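# Back the robot into the empty bay between carton stacks

## Task

Put the robot in the empty bay that sits between the two carton stacks along the wall. The whole robot must be inside the bay, with no part reaching out beyond the outline of the base, and the robot must face straight out into the room. Both stacks must stay intact and no carton may end up beyond its tape line on the floor. The robot must not tip over or finish leaning. The result only counts if it holds without the robot pressing to keep it that way.

## Robot and tools

ROBOT. TidyBot++ has one arm. Its base is 0.54 m long, 0.50 m wide and 0.38 m tall and runs on four driven casters. On top is a seven-joint arm with a two-finger gripper. The shoulder sits 0.12 m ahead of the base centre, 0.68 m above the floor. At the start the arm is folded with the hand pointing down. In that pose the wrist and hand can reach up to 0.08 m beyond the front edge of the base, and the elbow can be as high as 1.15 m. For this task, anything sticking past the base outline counts against being tucked in.

FRAMES. Base frame: origin on the floor below the base centre, x forward, y left, z up. hand_pose is reported in this frame. It is the point between the finger pads, with its own z along the fingers and its own y along the direction the fingers open. The odometry frame is the base frame as it was when the scene began. Heading runs from -3.142 to 3.142 and is positive toward the left.

execute_actions. "actions" is a list holding one action, or nothing at all. An empty list just reports state and images. An action may contain:
- "base": exactly one relative move, measured from the base's position in the most recent state report. translate_m drives straight, in metres, forward positive, -2 to 2. strafe_m slides sideways, in metres, left positive, -2 to 2. rotate_rad turns in place, in radians, counter-clockwise seen from above positive, -6.3 to 6.3.
- "joints": absolute targets by name, in radians, except gripper_pos. joint_1_rad (any angle; positive turns the arm clockwise from above, the reverse of rotate_rad). joint_2_rad shoulder, -2.249 to 2.249. joint_3_rad any angle. joint_4_rad elbow, -2.579 to 2.579. joint_5_rad any angle. joint_6_rad wrist, -2.099 to 2.099. joint_7_rad any angle. gripper_pos 0 (open) to 1 (closed). Joints that turn freely take the shorter way round, so send steps smaller than half a turn.
- "speeds": optional top-speed caps for this action only. translate_m and strafe_m take 0.05 to 0.5 m/s. rotate_rad takes 0.1 to 1.57 rad/s. The top of each range is the default.
A base move that would need more than 8.667 s is refused, and no action may run past 15 s. An unknown key or out-of-range number rejects the entire call, and nothing moves. Anything you leave out of an action may keep pushing toward its earlier target. "cameras" is a list drawn from "base_camera", "wrist_camera" and "all". Leaving it out, passing null or passing ["all"] returns every camera; [] returns none. If a result reports a stop, the later movement calls in that same reply are skipped.

wait: "seconds" from 0 to 10. It commands nothing and returns the same state and images.

zoom_image: "camera" (base_camera or wrist_camera) and "region" [x0, y0, x1, y1] in image pixels, measured from the top-left, at most 504 x 504. base_camera images are 644x364 and wrist_camera images are 644x476. Only the latest full images can be zoomed. base_camera sits at about (0.225, 0.001, 0.347) m in the base frame, looking forward and downward. wrist_camera is a fisheye on the hand and looks wherever the hand points.

finished_scene: "scene" is the current scene number. It ends the scene for good and reports whether the task succeeded, so call it only once the robot is parked and settled. A reply that contains no tool call ends the whole run.

RESULT LINES. base_odometry is built from wheel rotation, so slipping shows up as travel, and it drifts a few cm and several degrees over many moves. base_tilt is in degrees, with positive meaning leaning forward or right, and carries a bias of up to about 1 degree. base_status and joint_status use these words:
- "done": reached. For the base this only means the wheels turned the full amount.
- "off_target": came to rest away from the target and may still be pushing.
- "contact_stop" and "time_out": the old target is dropped and the base or joint holds where it is.
- "not_followed", or "joint command not followed" with a "cause:" line: arm targets were held back, usually because of self-collision.
A base that is blocked shoves until it times out and may still say "done" while short of the goal. on_its_own lists motion you did not command. motor_effort gives percent of maximum, with the peak in brackets; it is noisy and slightly biased. "ARM HIT" means a hard knock against the base or the arm itself. Torque warnings appear at 56.7 N m for joints 1 to 4 and 29.4 for joints 5 to 7. Faults come at 104.5 and 51.3, and a fault freezes the arm for 10 s. MOTOR HOT, OVER-TEMPERATURE FAULT and limit_stop_at_motor_heat concern heating under load; if you get limit_stop_at_motor_heat, send the target again.

ARM GEOMETRY. The upper arm is 0.42 m, the forearm 0.31 m and the hand 0.31 m. With joint_1_rad 0, joint_3_rad 3.14 and joint_5_rad 0, the arm moves in the x-z plane. Measured from vertical, with forward lean positive: upper arm = joint_2_rad, forearm = joint_2_rad - joint_4_rad, hand = that minus joint_6_rad. Sum length x sin of each segment angle for reach ahead of the shoulder, and length x cos for height above it. Friction can leave a joint slightly short. To correct, resend last command + (wanted - read).

AVOID. Do not ram the cartons or the wall, because a blocked base keeps shoving. Do not drive while the arm is snagged on something high, since that can tip the robot. Keep the arm clear of the stacks while turning. Approach slowly near the bay, check images often, and make sure no tilt remains before finishing.

Each tool is called after ">>>" by a JSON object that holds its "method" and its "body".

## Session

I'll start by checking the robot's state and the camera images.

>>> {"method": "execute_actions", "body": {"actions": []}}

Scene clock: 0.00 s.
base_odometry: x=+0.000 y=+0.000 heading=+0.000 (m, m, rad; odometry frame)
base_tilt: forward=+0.1 right=+0.0 (deg)
base_status: not commanded
joint_positions: joint_1_rad=-0.010 joint_2_rad=-0.344 joint_3_rad=+3.127 joint_4_rad=-2.538 joint_5_rad=+0.026 joint_6_rad=-0.911 joint_7_rad=+1.527 gripper_pos=+0.000
joint_status: not commanded
motor_effort: joint_1_rad=+1 joint_2_rad=-2 joint_3_rad=+1 joint_4_rad=+16 joint_5_rad=+0 joint_6_rad=+1 joint_7_rad=-1 (%)
hand_pose: x=+0.2435 y=-0.0026 z=+0.5833 quat_wxyz=(+0.012, +1.000, -0.002, +0.018) (m; base frame)
pictures: base_camera, wrist_camera
Images, in order (width x height): base_camera 644x364, wrist_camera 644x476.

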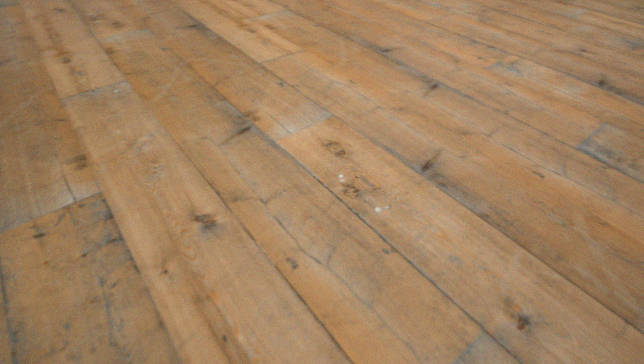

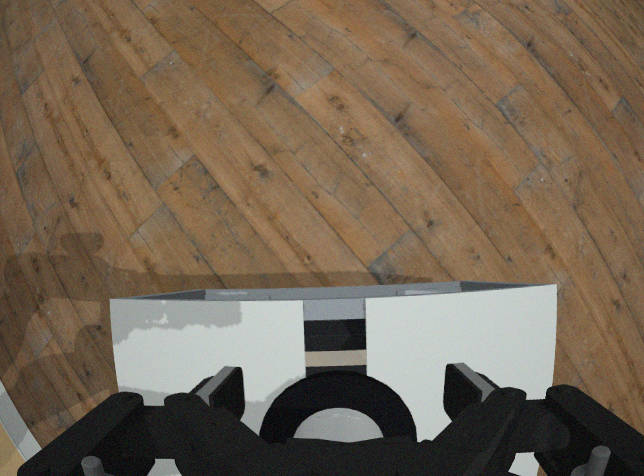

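>>> {"method": "execute_actions", "body": {"actions": [{"joints": {"joint_6_rad": 0.45}}], "cameras": ["wrist_camera"]}}

Scene clock: 2.67 s.
base_odometry: x=+0.000 y=+0.000 heading=+0.000 (m, m, rad; odometry frame)
base_tilt: forward=+0.0 right=+0.0 (deg)
base_status: not commanded
joint_positions: joint_1_rad=-0.010 joint_2_rad=-0.344 joint_3_rad=+3.127 joint_4_rad=-2.537 joint_5_rad=+0.026 joint_6_rad=+0.433 joint_7_rad=+1.527 gripper_pos=+0.000
joint_status: all done
motor_effort: joint_1_rad=+1(1) joint_2_rad=-6(6) joint_3_rad=+2(2) joint_4_rad=+19(19) joint_5_rad=+0(0) joint_6_rad=+9(9) joint_7_rad=-1(1) (%)
hand_pose: x=+0.5378 y=+0.0154 z=+0.8361 quat_wxyz=(-0.016, +0.771, +0.006, +0.637) (m; base frame)
pictures: wrist_camera
camera_calibration (this result's frames):
wrist_camera: T_world_to_cam=[[0.0725363, -0.997009, -0.0266774, 0.00636206], [-0.153483, 0.0152707, -0.988033, 0.969051], [0.985485, 0.0757628, -0.151916, -0.270285], [0, 0, 0, 1]] pos_world=[0.414633, 0.0120224, 0.916564]
Images, in order (width x height): wrist_camera 644x476.

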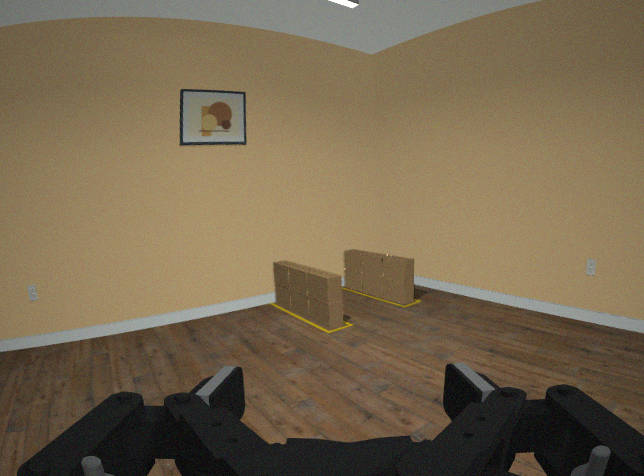

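>>> {"method": "zoom_image", "body": {"camera": "wrist_camera", "region": [240, 220, 450, 350]}}

Region (240, 220, 450, 350) of wrist_camera's 644x476 image, scaled by 2.400; it fills the top 312 rows of this view, and the rest is white.

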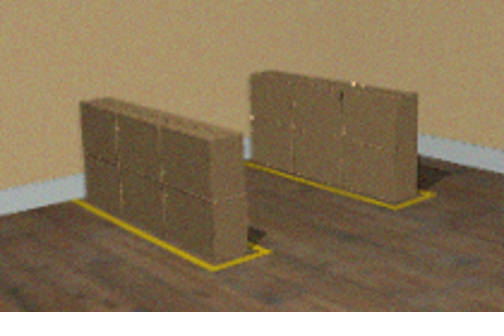

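>>> {"method": "execute_actions", "body": {"actions": [{"base": {"translate_m": 2.0}, "joints": {"joint_1_rad": 3.12, "joint_2_rad": -0.15, "joint_4_rad": -2.45, "joint_6_rad": -0.4}}]}}

>>> {"method": "execute_actions", "body": {"actions": [{"base": {"rotate_rad": -2.43}}]}}

Scene clock: 22.60 s.
base_odometry: x=+2.000 y=+0.001 heading=+0.000 (m, m, rad; odometry frame)
base_tilt: forward=+0.1 right=+0.0 (deg)
base_status: done
joint_positions: joint_1_rad=+3.110 joint_2_rad=-0.162 joint_3_rad=+3.127 joint_4_rad=-2.460 joint_5_rad=+0.026 joint_6_rad=-0.362 joint_7_rad=+1.527 gripper_pos=+0.000
joint_status: all done
motor_effort: joint_1_rad=+1(2) joint_2_rad=-9(9) joint_3_rad=+2(2) joint_4_rad=+15(20) joint_5_rad=+0(0) joint_6_rad=+4(9) joint_7_rad=+0(1) (%)
hand_pose: x=-0.1916 y=-0.0127 z=+0.6120 quat_wxyz=(+0.238, +0.012, -0.971, +0.002) (m; base frame)
pictures: base_camera, wrist_camera
camera_calibration (this result's frames):
wrist_camera: T_world_to_cam=[[-0.0432613, 0.998359, -0.037518, 0.0350785], [0.869027, 0.0190778, -0.494397, 0.530014], [-0.49287, -0.0539924, -0.868426, 0.570289], [0, 0, 0, 1]] pos_world=[-0.178001, -0.0143412, 0.758608]
Images, in order (width x height): base_camera 644x364, wrist_camera 644x476.

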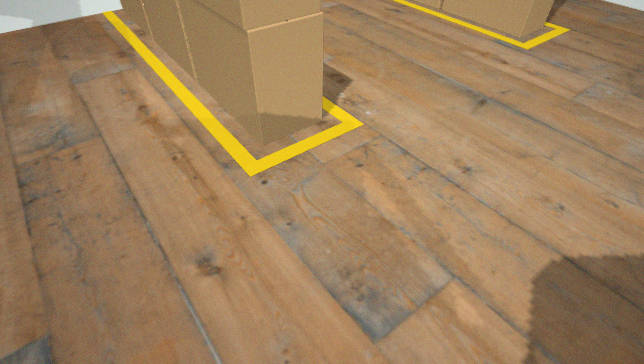

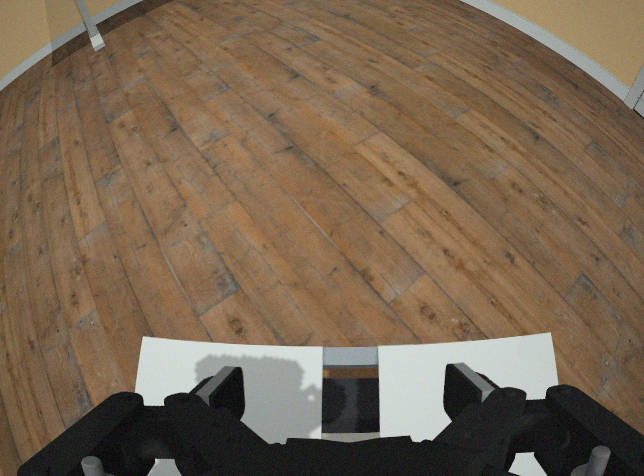

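Scene clock: 25.43 s.
base_odometry: x=+2.000 y=+0.001 heading=-2.430 (m, m, rad; odometry frame)
base_tilt: forward=+0.0 right=+0.0 (deg)
base_status: done
joint_positions: joint_1_rad=+3.110 joint_2_rad=-0.162 joint_3_rad=+3.127 joint_4_rad=-2.460 joint_5_rad=+0.026 joint_6_rad=-0.362 joint_7_rad=+1.527 gripper_pos=+0.000
joint_status: not commanded
motor_effort: joint_1_rad=+1(2) joint_2_rad=-9(9) joint_3_rad=+2(2) joint_4_rad=+15(15) joint_5_rad=+0(0) joint_6_rad=+4(4) joint_7_rad=+0(1) (%)
hand_pose: x=-0.1917 y=-0.0127 z=+0.6121 quat_wxyz=(+0.238, +0.012, -0.971, +0.002) (m; base frame)
pictures: base_camera, wrist_camera
camera_calibration (this result's frames):
wrist_camera: T_world_to_cam=[[-0.0432131, 0.998361, -0.0375183, 0.0350734], [0.868971, 0.0190294, -0.494498, 0.53014], [-0.492973, -0.0539711, -0.868369, 0.570244], [0, 0, 0, 1]] pos_world=[-0.178045, -0.0143275, 0.758651]
Images, in order (width x height): base_camera 644x364, wrist_camera 644x476.

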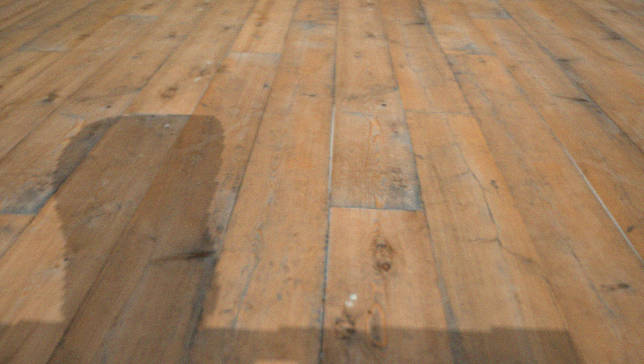

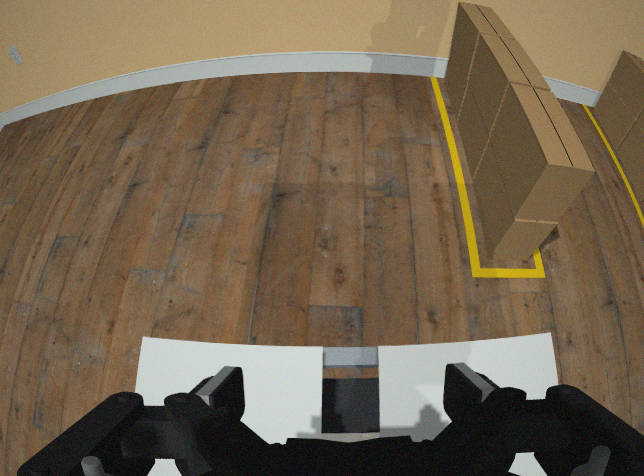

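>>> {"method": "zoom_image", "body": {"camera": "base_camera", "region": [150, 0, 514, 364]}}

Region (150, 0, 514, 364) of base_camera's 644x364 image, scaled by 1.385.

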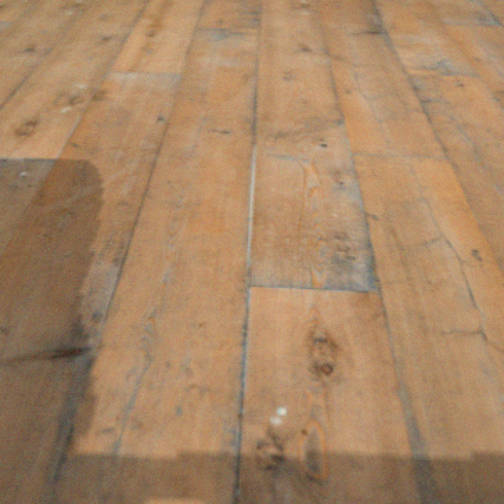

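>>> {"method": "zoom_image", "body": {"camera": "wrist_camera", "region": [404, 40, 644, 360]}}

Region (404, 40, 644, 360) of wrist_camera's 644x476 image, scaled by 1.575; it fills the left 378 columns of this view, and the rest is white.

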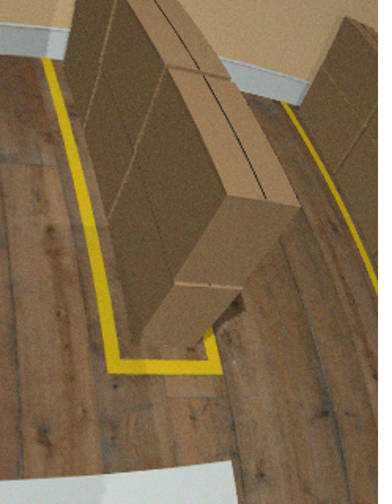

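>>> {"method": "execute_actions", "body": {"actions": [{"base": {"rotate_rad": -0.035}}], "cameras": []}}

>>> {"method": "execute_actions", "body": {"actions": [{"base": {"strafe_m": 0.81}}]}}

Scene clock: 33.03 s.
base_odometry: x=+2.000 y=+0.001 heading=-2.464 (m, m, rad; odometry frame)
base_tilt: forward=+0.0 right=+0.0 (deg)
base_status: done
joint_positions: joint_1_rad=+3.110 joint_2_rad=-0.162 joint_3_rad=+3.127 joint_4_rad=-2.460 joint_5_rad=+0.026 joint_6_rad=-0.362 joint_7_rad=+1.527 gripper_pos=+0.000
joint_status: not commanded
motor_effort: joint_1_rad=+1(2) joint_2_rad=-9(9) joint_3_rad=+1(2) joint_4_rad=+15(15) joint_5_rad=+0(0) joint_6_rad=+4(4) joint_7_rad=-1(1) (%)
hand_pose: x=-0.1917 y=-0.0125 z=+0.6121 quat_wxyz=(+0.238, +0.012, -0.971, +0.002) (m; base frame)
pictures: none
No camera images: the call's "cameras" was empty. Leave "cameras" out to get every camera's image.

Scene clock: 36.00 s.
base_odometry: x=+2.507 y=-0.631 heading=-2.465 (m, m, rad; odometry frame)
base_tilt: forward=+0.0 right=+0.0 (deg)
base_status: done
joint_positions: joint_1_rad=+3.111 joint_2_rad=-0.162 joint_3_rad=+3.127 joint_4_rad=-2.460 joint_5_rad=+0.026 joint_6_rad=-0.362 joint_7_rad=+1.527 gripper_pos=+0.000
joint_status: not commanded
motor_effort: joint_1_rad=+1(2) joint_2_rad=-9(9) joint_3_rad=+1(3) joint_4_rad=+15(15) joint_5_rad=+0(0) joint_6_rad=+4(5) joint_7_rad=+0(0) (%)
hand_pose: x=-0.1917 y=-0.0122 z=+0.6121 quat_wxyz=(+0.238, +0.012, -0.971, +0.002) (m; base frame)
pictures: base_camera, wrist_camera
camera_calibration (this result's frames):
wrist_camera: T_world_to_cam=[[-0.0417724, 0.998422, -0.0375183, 0.034902], [0.868997, 0.0177754, -0.494498, 0.530137], [-0.493051, -0.0532597, -0.868369, 0.570253], [0, 0, 0, 1]] pos_world=[-0.178066, -0.0138989, 0.758651]
Images, in order (width x height): base_camera 644x364, wrist_camera 644x476.

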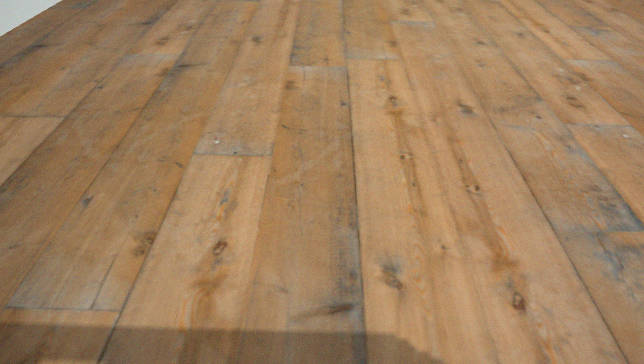

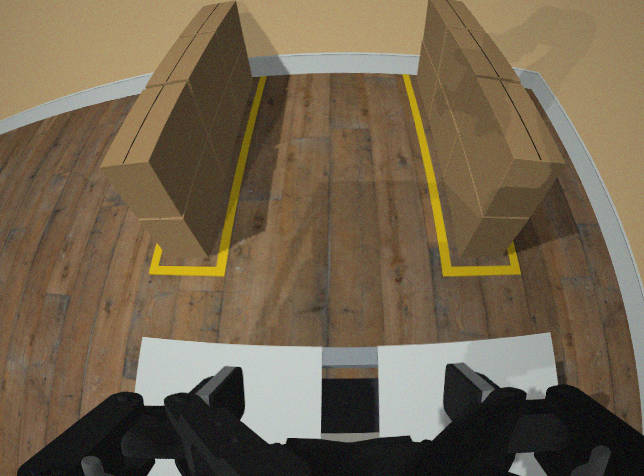

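>>> {"method": "zoom_image", "body": {"camera": "wrist_camera", "region": [120, 40, 580, 380]}}

>>> {"method": "zoom_image", "body": {"camera": "base_camera", "region": [150, 0, 514, 364]}}

Region (120, 40, 580, 380) of wrist_camera's 644x476 image, scaled by 1.096; it fills the top 373 rows of this view, and the rest is white.

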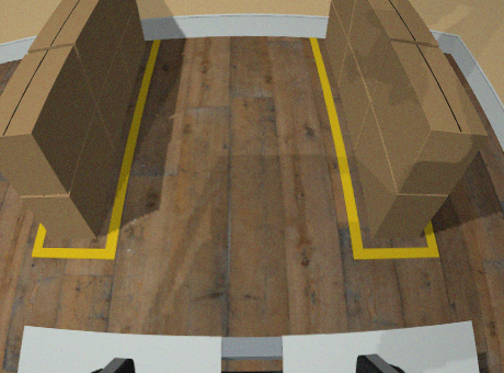

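Region (150, 0, 514, 364) of base_camera's 644x364 image, scaled by 1.385.

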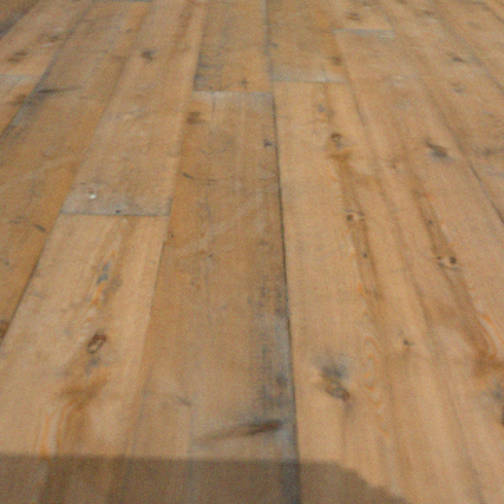

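>>> {"method": "zoom_image", "body": {"camera": "wrist_camera", "region": [130, 230, 290, 360]}}

>>> {"method": "zoom_image", "body": {"camera": "wrist_camera", "region": [410, 230, 570, 360]}}

>>> {"method": "zoom_image", "body": {"camera": "wrist_camera", "region": [230, 40, 440, 130]}}

Region (130, 230, 290, 360) of wrist_camera's 644x476 image, scaled by 3.150; it fills the top 410 rows of this view, and the rest is white.

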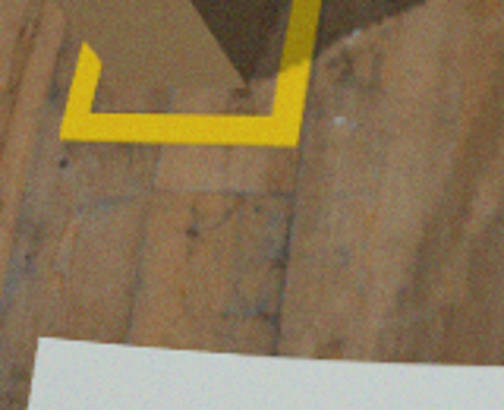

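Region (410, 230, 570, 360) of wrist_camera's 644x476 image, scaled by 3.150; it fills the top 410 rows of this view, and the rest is white.

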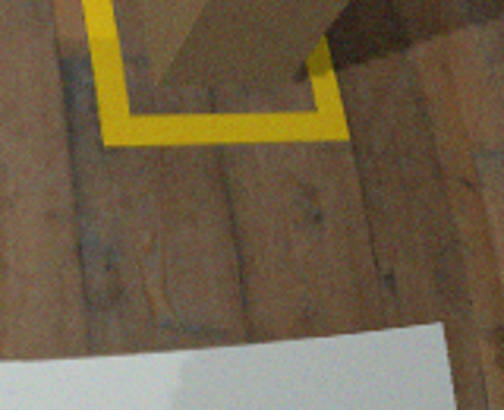

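Region (230, 40, 440, 130) of wrist_camera's 644x476 image, scaled by 2.400; it fills the top 216 rows of this view, and the rest is white.

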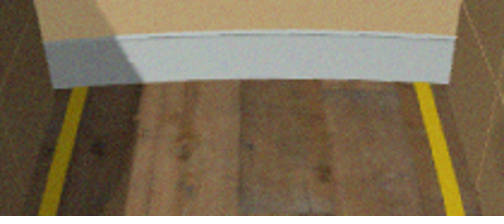

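>>> {"method": "execute_actions", "body": {"actions": [{"base": {"strafe_m": -0.02}}], "cameras": []}}

>>> {"method": "execute_actions", "body": {"actions": [{"base": {"translate_m": -0.99}}]}}

Scene clock: 47.73 s.
base_odometry: x=+2.494 y=-0.615 heading=-2.465 (m, m, rad; odometry frame)
base_tilt: forward=+0.1 right=+0.0 (deg)
base_status: done
joint_positions: joint_1_rad=+3.112 joint_2_rad=-0.162 joint_3_rad=+3.127 joint_4_rad=-2.460 joint_5_rad=+0.026 joint_6_rad=-0.362 joint_7_rad=+1.527 gripper_pos=+0.000
joint_status: not commanded
motor_effort: joint_1_rad=+1(2) joint_2_rad=-9(9) joint_3_rad=+2(2) joint_4_rad=+15(16) joint_5_rad=+0(0) joint_6_rad=+4(4) joint_7_rad=+0(0) (%)
hand_pose: x=-0.1917 y=-0.0120 z=+0.6121 quat_wxyz=(+0.238, +0.011, -0.971, +0.002) (m; base frame)
pictures: none
No camera images: the call's "cameras" was empty. Leave "cameras" out to get every camera's image.

Scene clock: 51.07 s.
base_odometry: x=+3.267 y=+0.004 heading=-2.465 (m, m, rad; odometry frame)
base_tilt: forward=+0.0 right=+0.0 (deg)
base_status: done
joint_positions: joint_1_rad=+3.112 joint_2_rad=-0.156 joint_3_rad=+3.127 joint_4_rad=-2.456 joint_5_rad=+0.026 joint_6_rad=-0.362 joint_7_rad=+1.527 gripper_pos=+0.000
joint_status: not commanded
motor_effort: joint_1_rad=+1(1) joint_2_rad=-9(10) joint_3_rad=+1(2) joint_4_rad=+15(16) joint_5_rad=+1(0) joint_6_rad=+4(5) joint_7_rad=-1(1) (%)
hand_pose: x=-0.1933 y=-0.0120 z=+0.6118 quat_wxyz=(+0.237, +0.011, -0.971, +0.002) (m; base frame)
pictures: base_camera, wrist_camera
camera_calibration (this result's frames):
wrist_camera: T_world_to_cam=[[-0.0408199, 0.998459, -0.0375896, 0.0348577], [0.870118, 0.0170297, -0.492549, 0.530381], [-0.49115, -0.0528132, -0.869473, 0.570254], [0, 0, 0, 1]] pos_world=[-0.179991, -0.0137192, 0.758369]
Images, in order (width x height): base_camera 644x364, wrist_camera 644x476.

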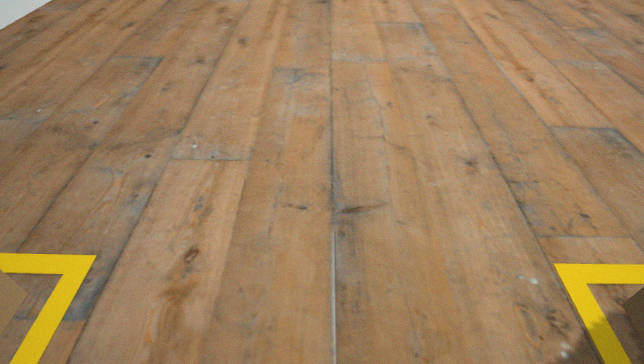

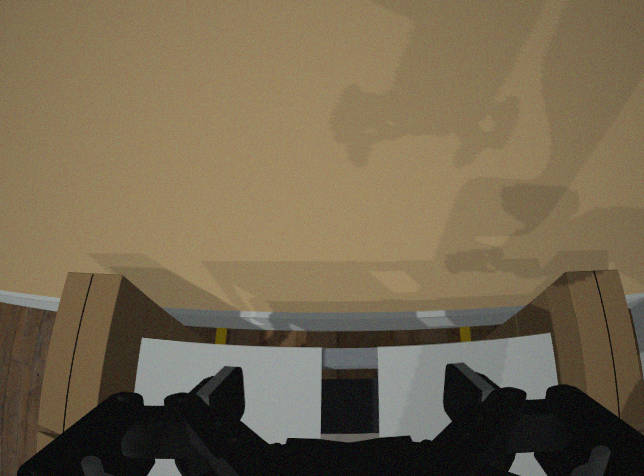

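>>> {"method": "zoom_image", "body": {"camera": "base_camera", "region": [0, 224, 160, 364]}}

>>> {"method": "zoom_image", "body": {"camera": "base_camera", "region": [484, 224, 644, 364]}}

Region (0, 224, 160, 364) of base_camera's 644x364 image, scaled by 3.150; it fills the top 441 rows of this view, and the rest is white.

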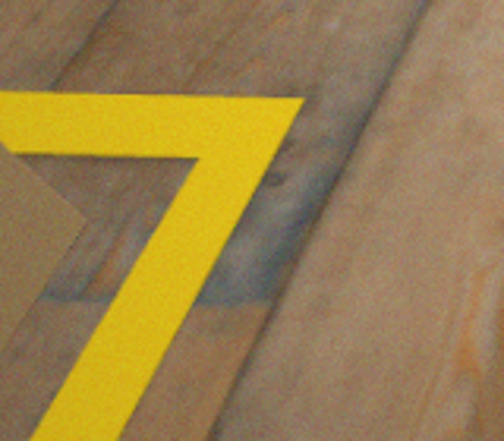

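Region (484, 224, 644, 364) of base_camera's 644x364 image, scaled by 3.150; it fills the top 441 rows of this view, and the rest is white.

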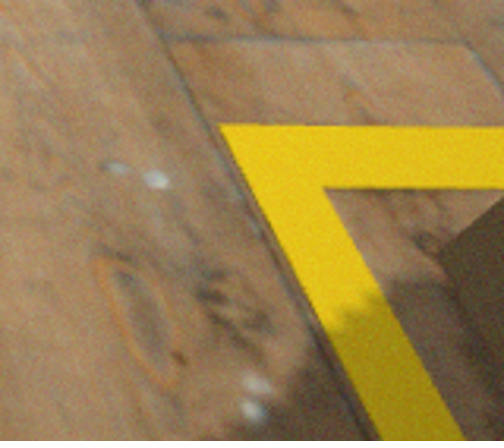

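>>> {"method": "execute_actions", "body": {"actions": [{"joints": {"joint_2_rad": -0.05, "joint_6_rad": -0.72}}]}}

Scene clock: 57.33 s.
base_odometry: x=+3.267 y=+0.004 heading=-2.465 (m, m, rad; odometry frame)
base_tilt: forward=+0.0 right=+0.0 (deg)
base_status: not commanded
joint_positions: joint_1_rad=+3.112 joint_2_rad=-0.054 joint_3_rad=+3.127 joint_4_rad=-2.454 joint_5_rad=+0.026 joint_6_rad=-0.693 joint_7_rad=+1.527 gripper_pos=+0.000
joint_status: all done
motor_effort: joint_1_rad=+1(1) joint_2_rad=-10(12) joint_3_rad=+1(1) joint_4_rad=+12(15) joint_5_rad=+0(0) joint_6_rad=+0(5) joint_7_rad=-1(0) (%)
hand_pose: x=-0.0853 y=-0.0051 z=+0.5591 quat_wxyz=(+0.024, +0.010, -1.000, -0.008) (m; base frame)
pictures: base_camera, wrist_camera
camera_calibration (this result's frames):
wrist_camera: T_world_to_cam=[[-0.0199613, 0.999437, -0.0269608, 0.0261869], [0.996337, 0.0176422, -0.0836734, 0.192522], [-0.0831507, -0.0285323, -0.996128, 0.683622], [0, 0, 0, 1]] pos_world=[-0.13445, -0.0100633, 0.69779]
Images, in order (width x height): base_camera 644x364, wrist_camera 644x476.

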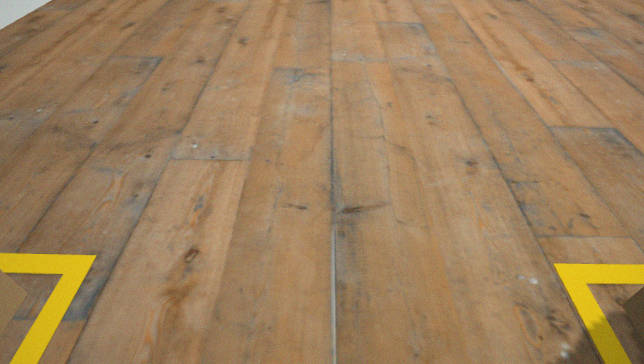

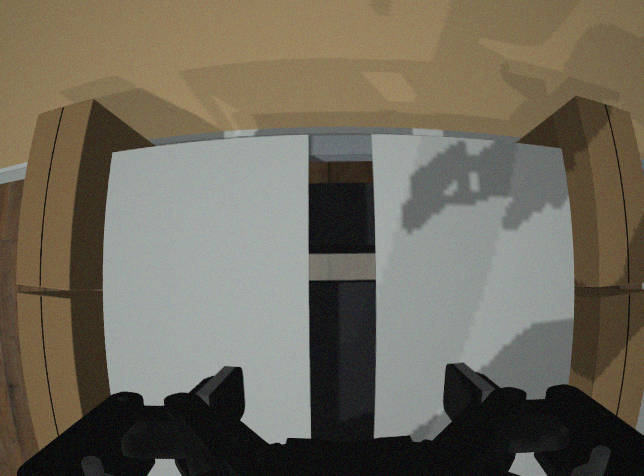

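The robot is centred in the bay, facing out into the room, and the arm is tucked over the base. I'll end scene 1.

>>> {"method": "finished_scene", "body": {"scene": 1}}

The scene is finished: the task was done.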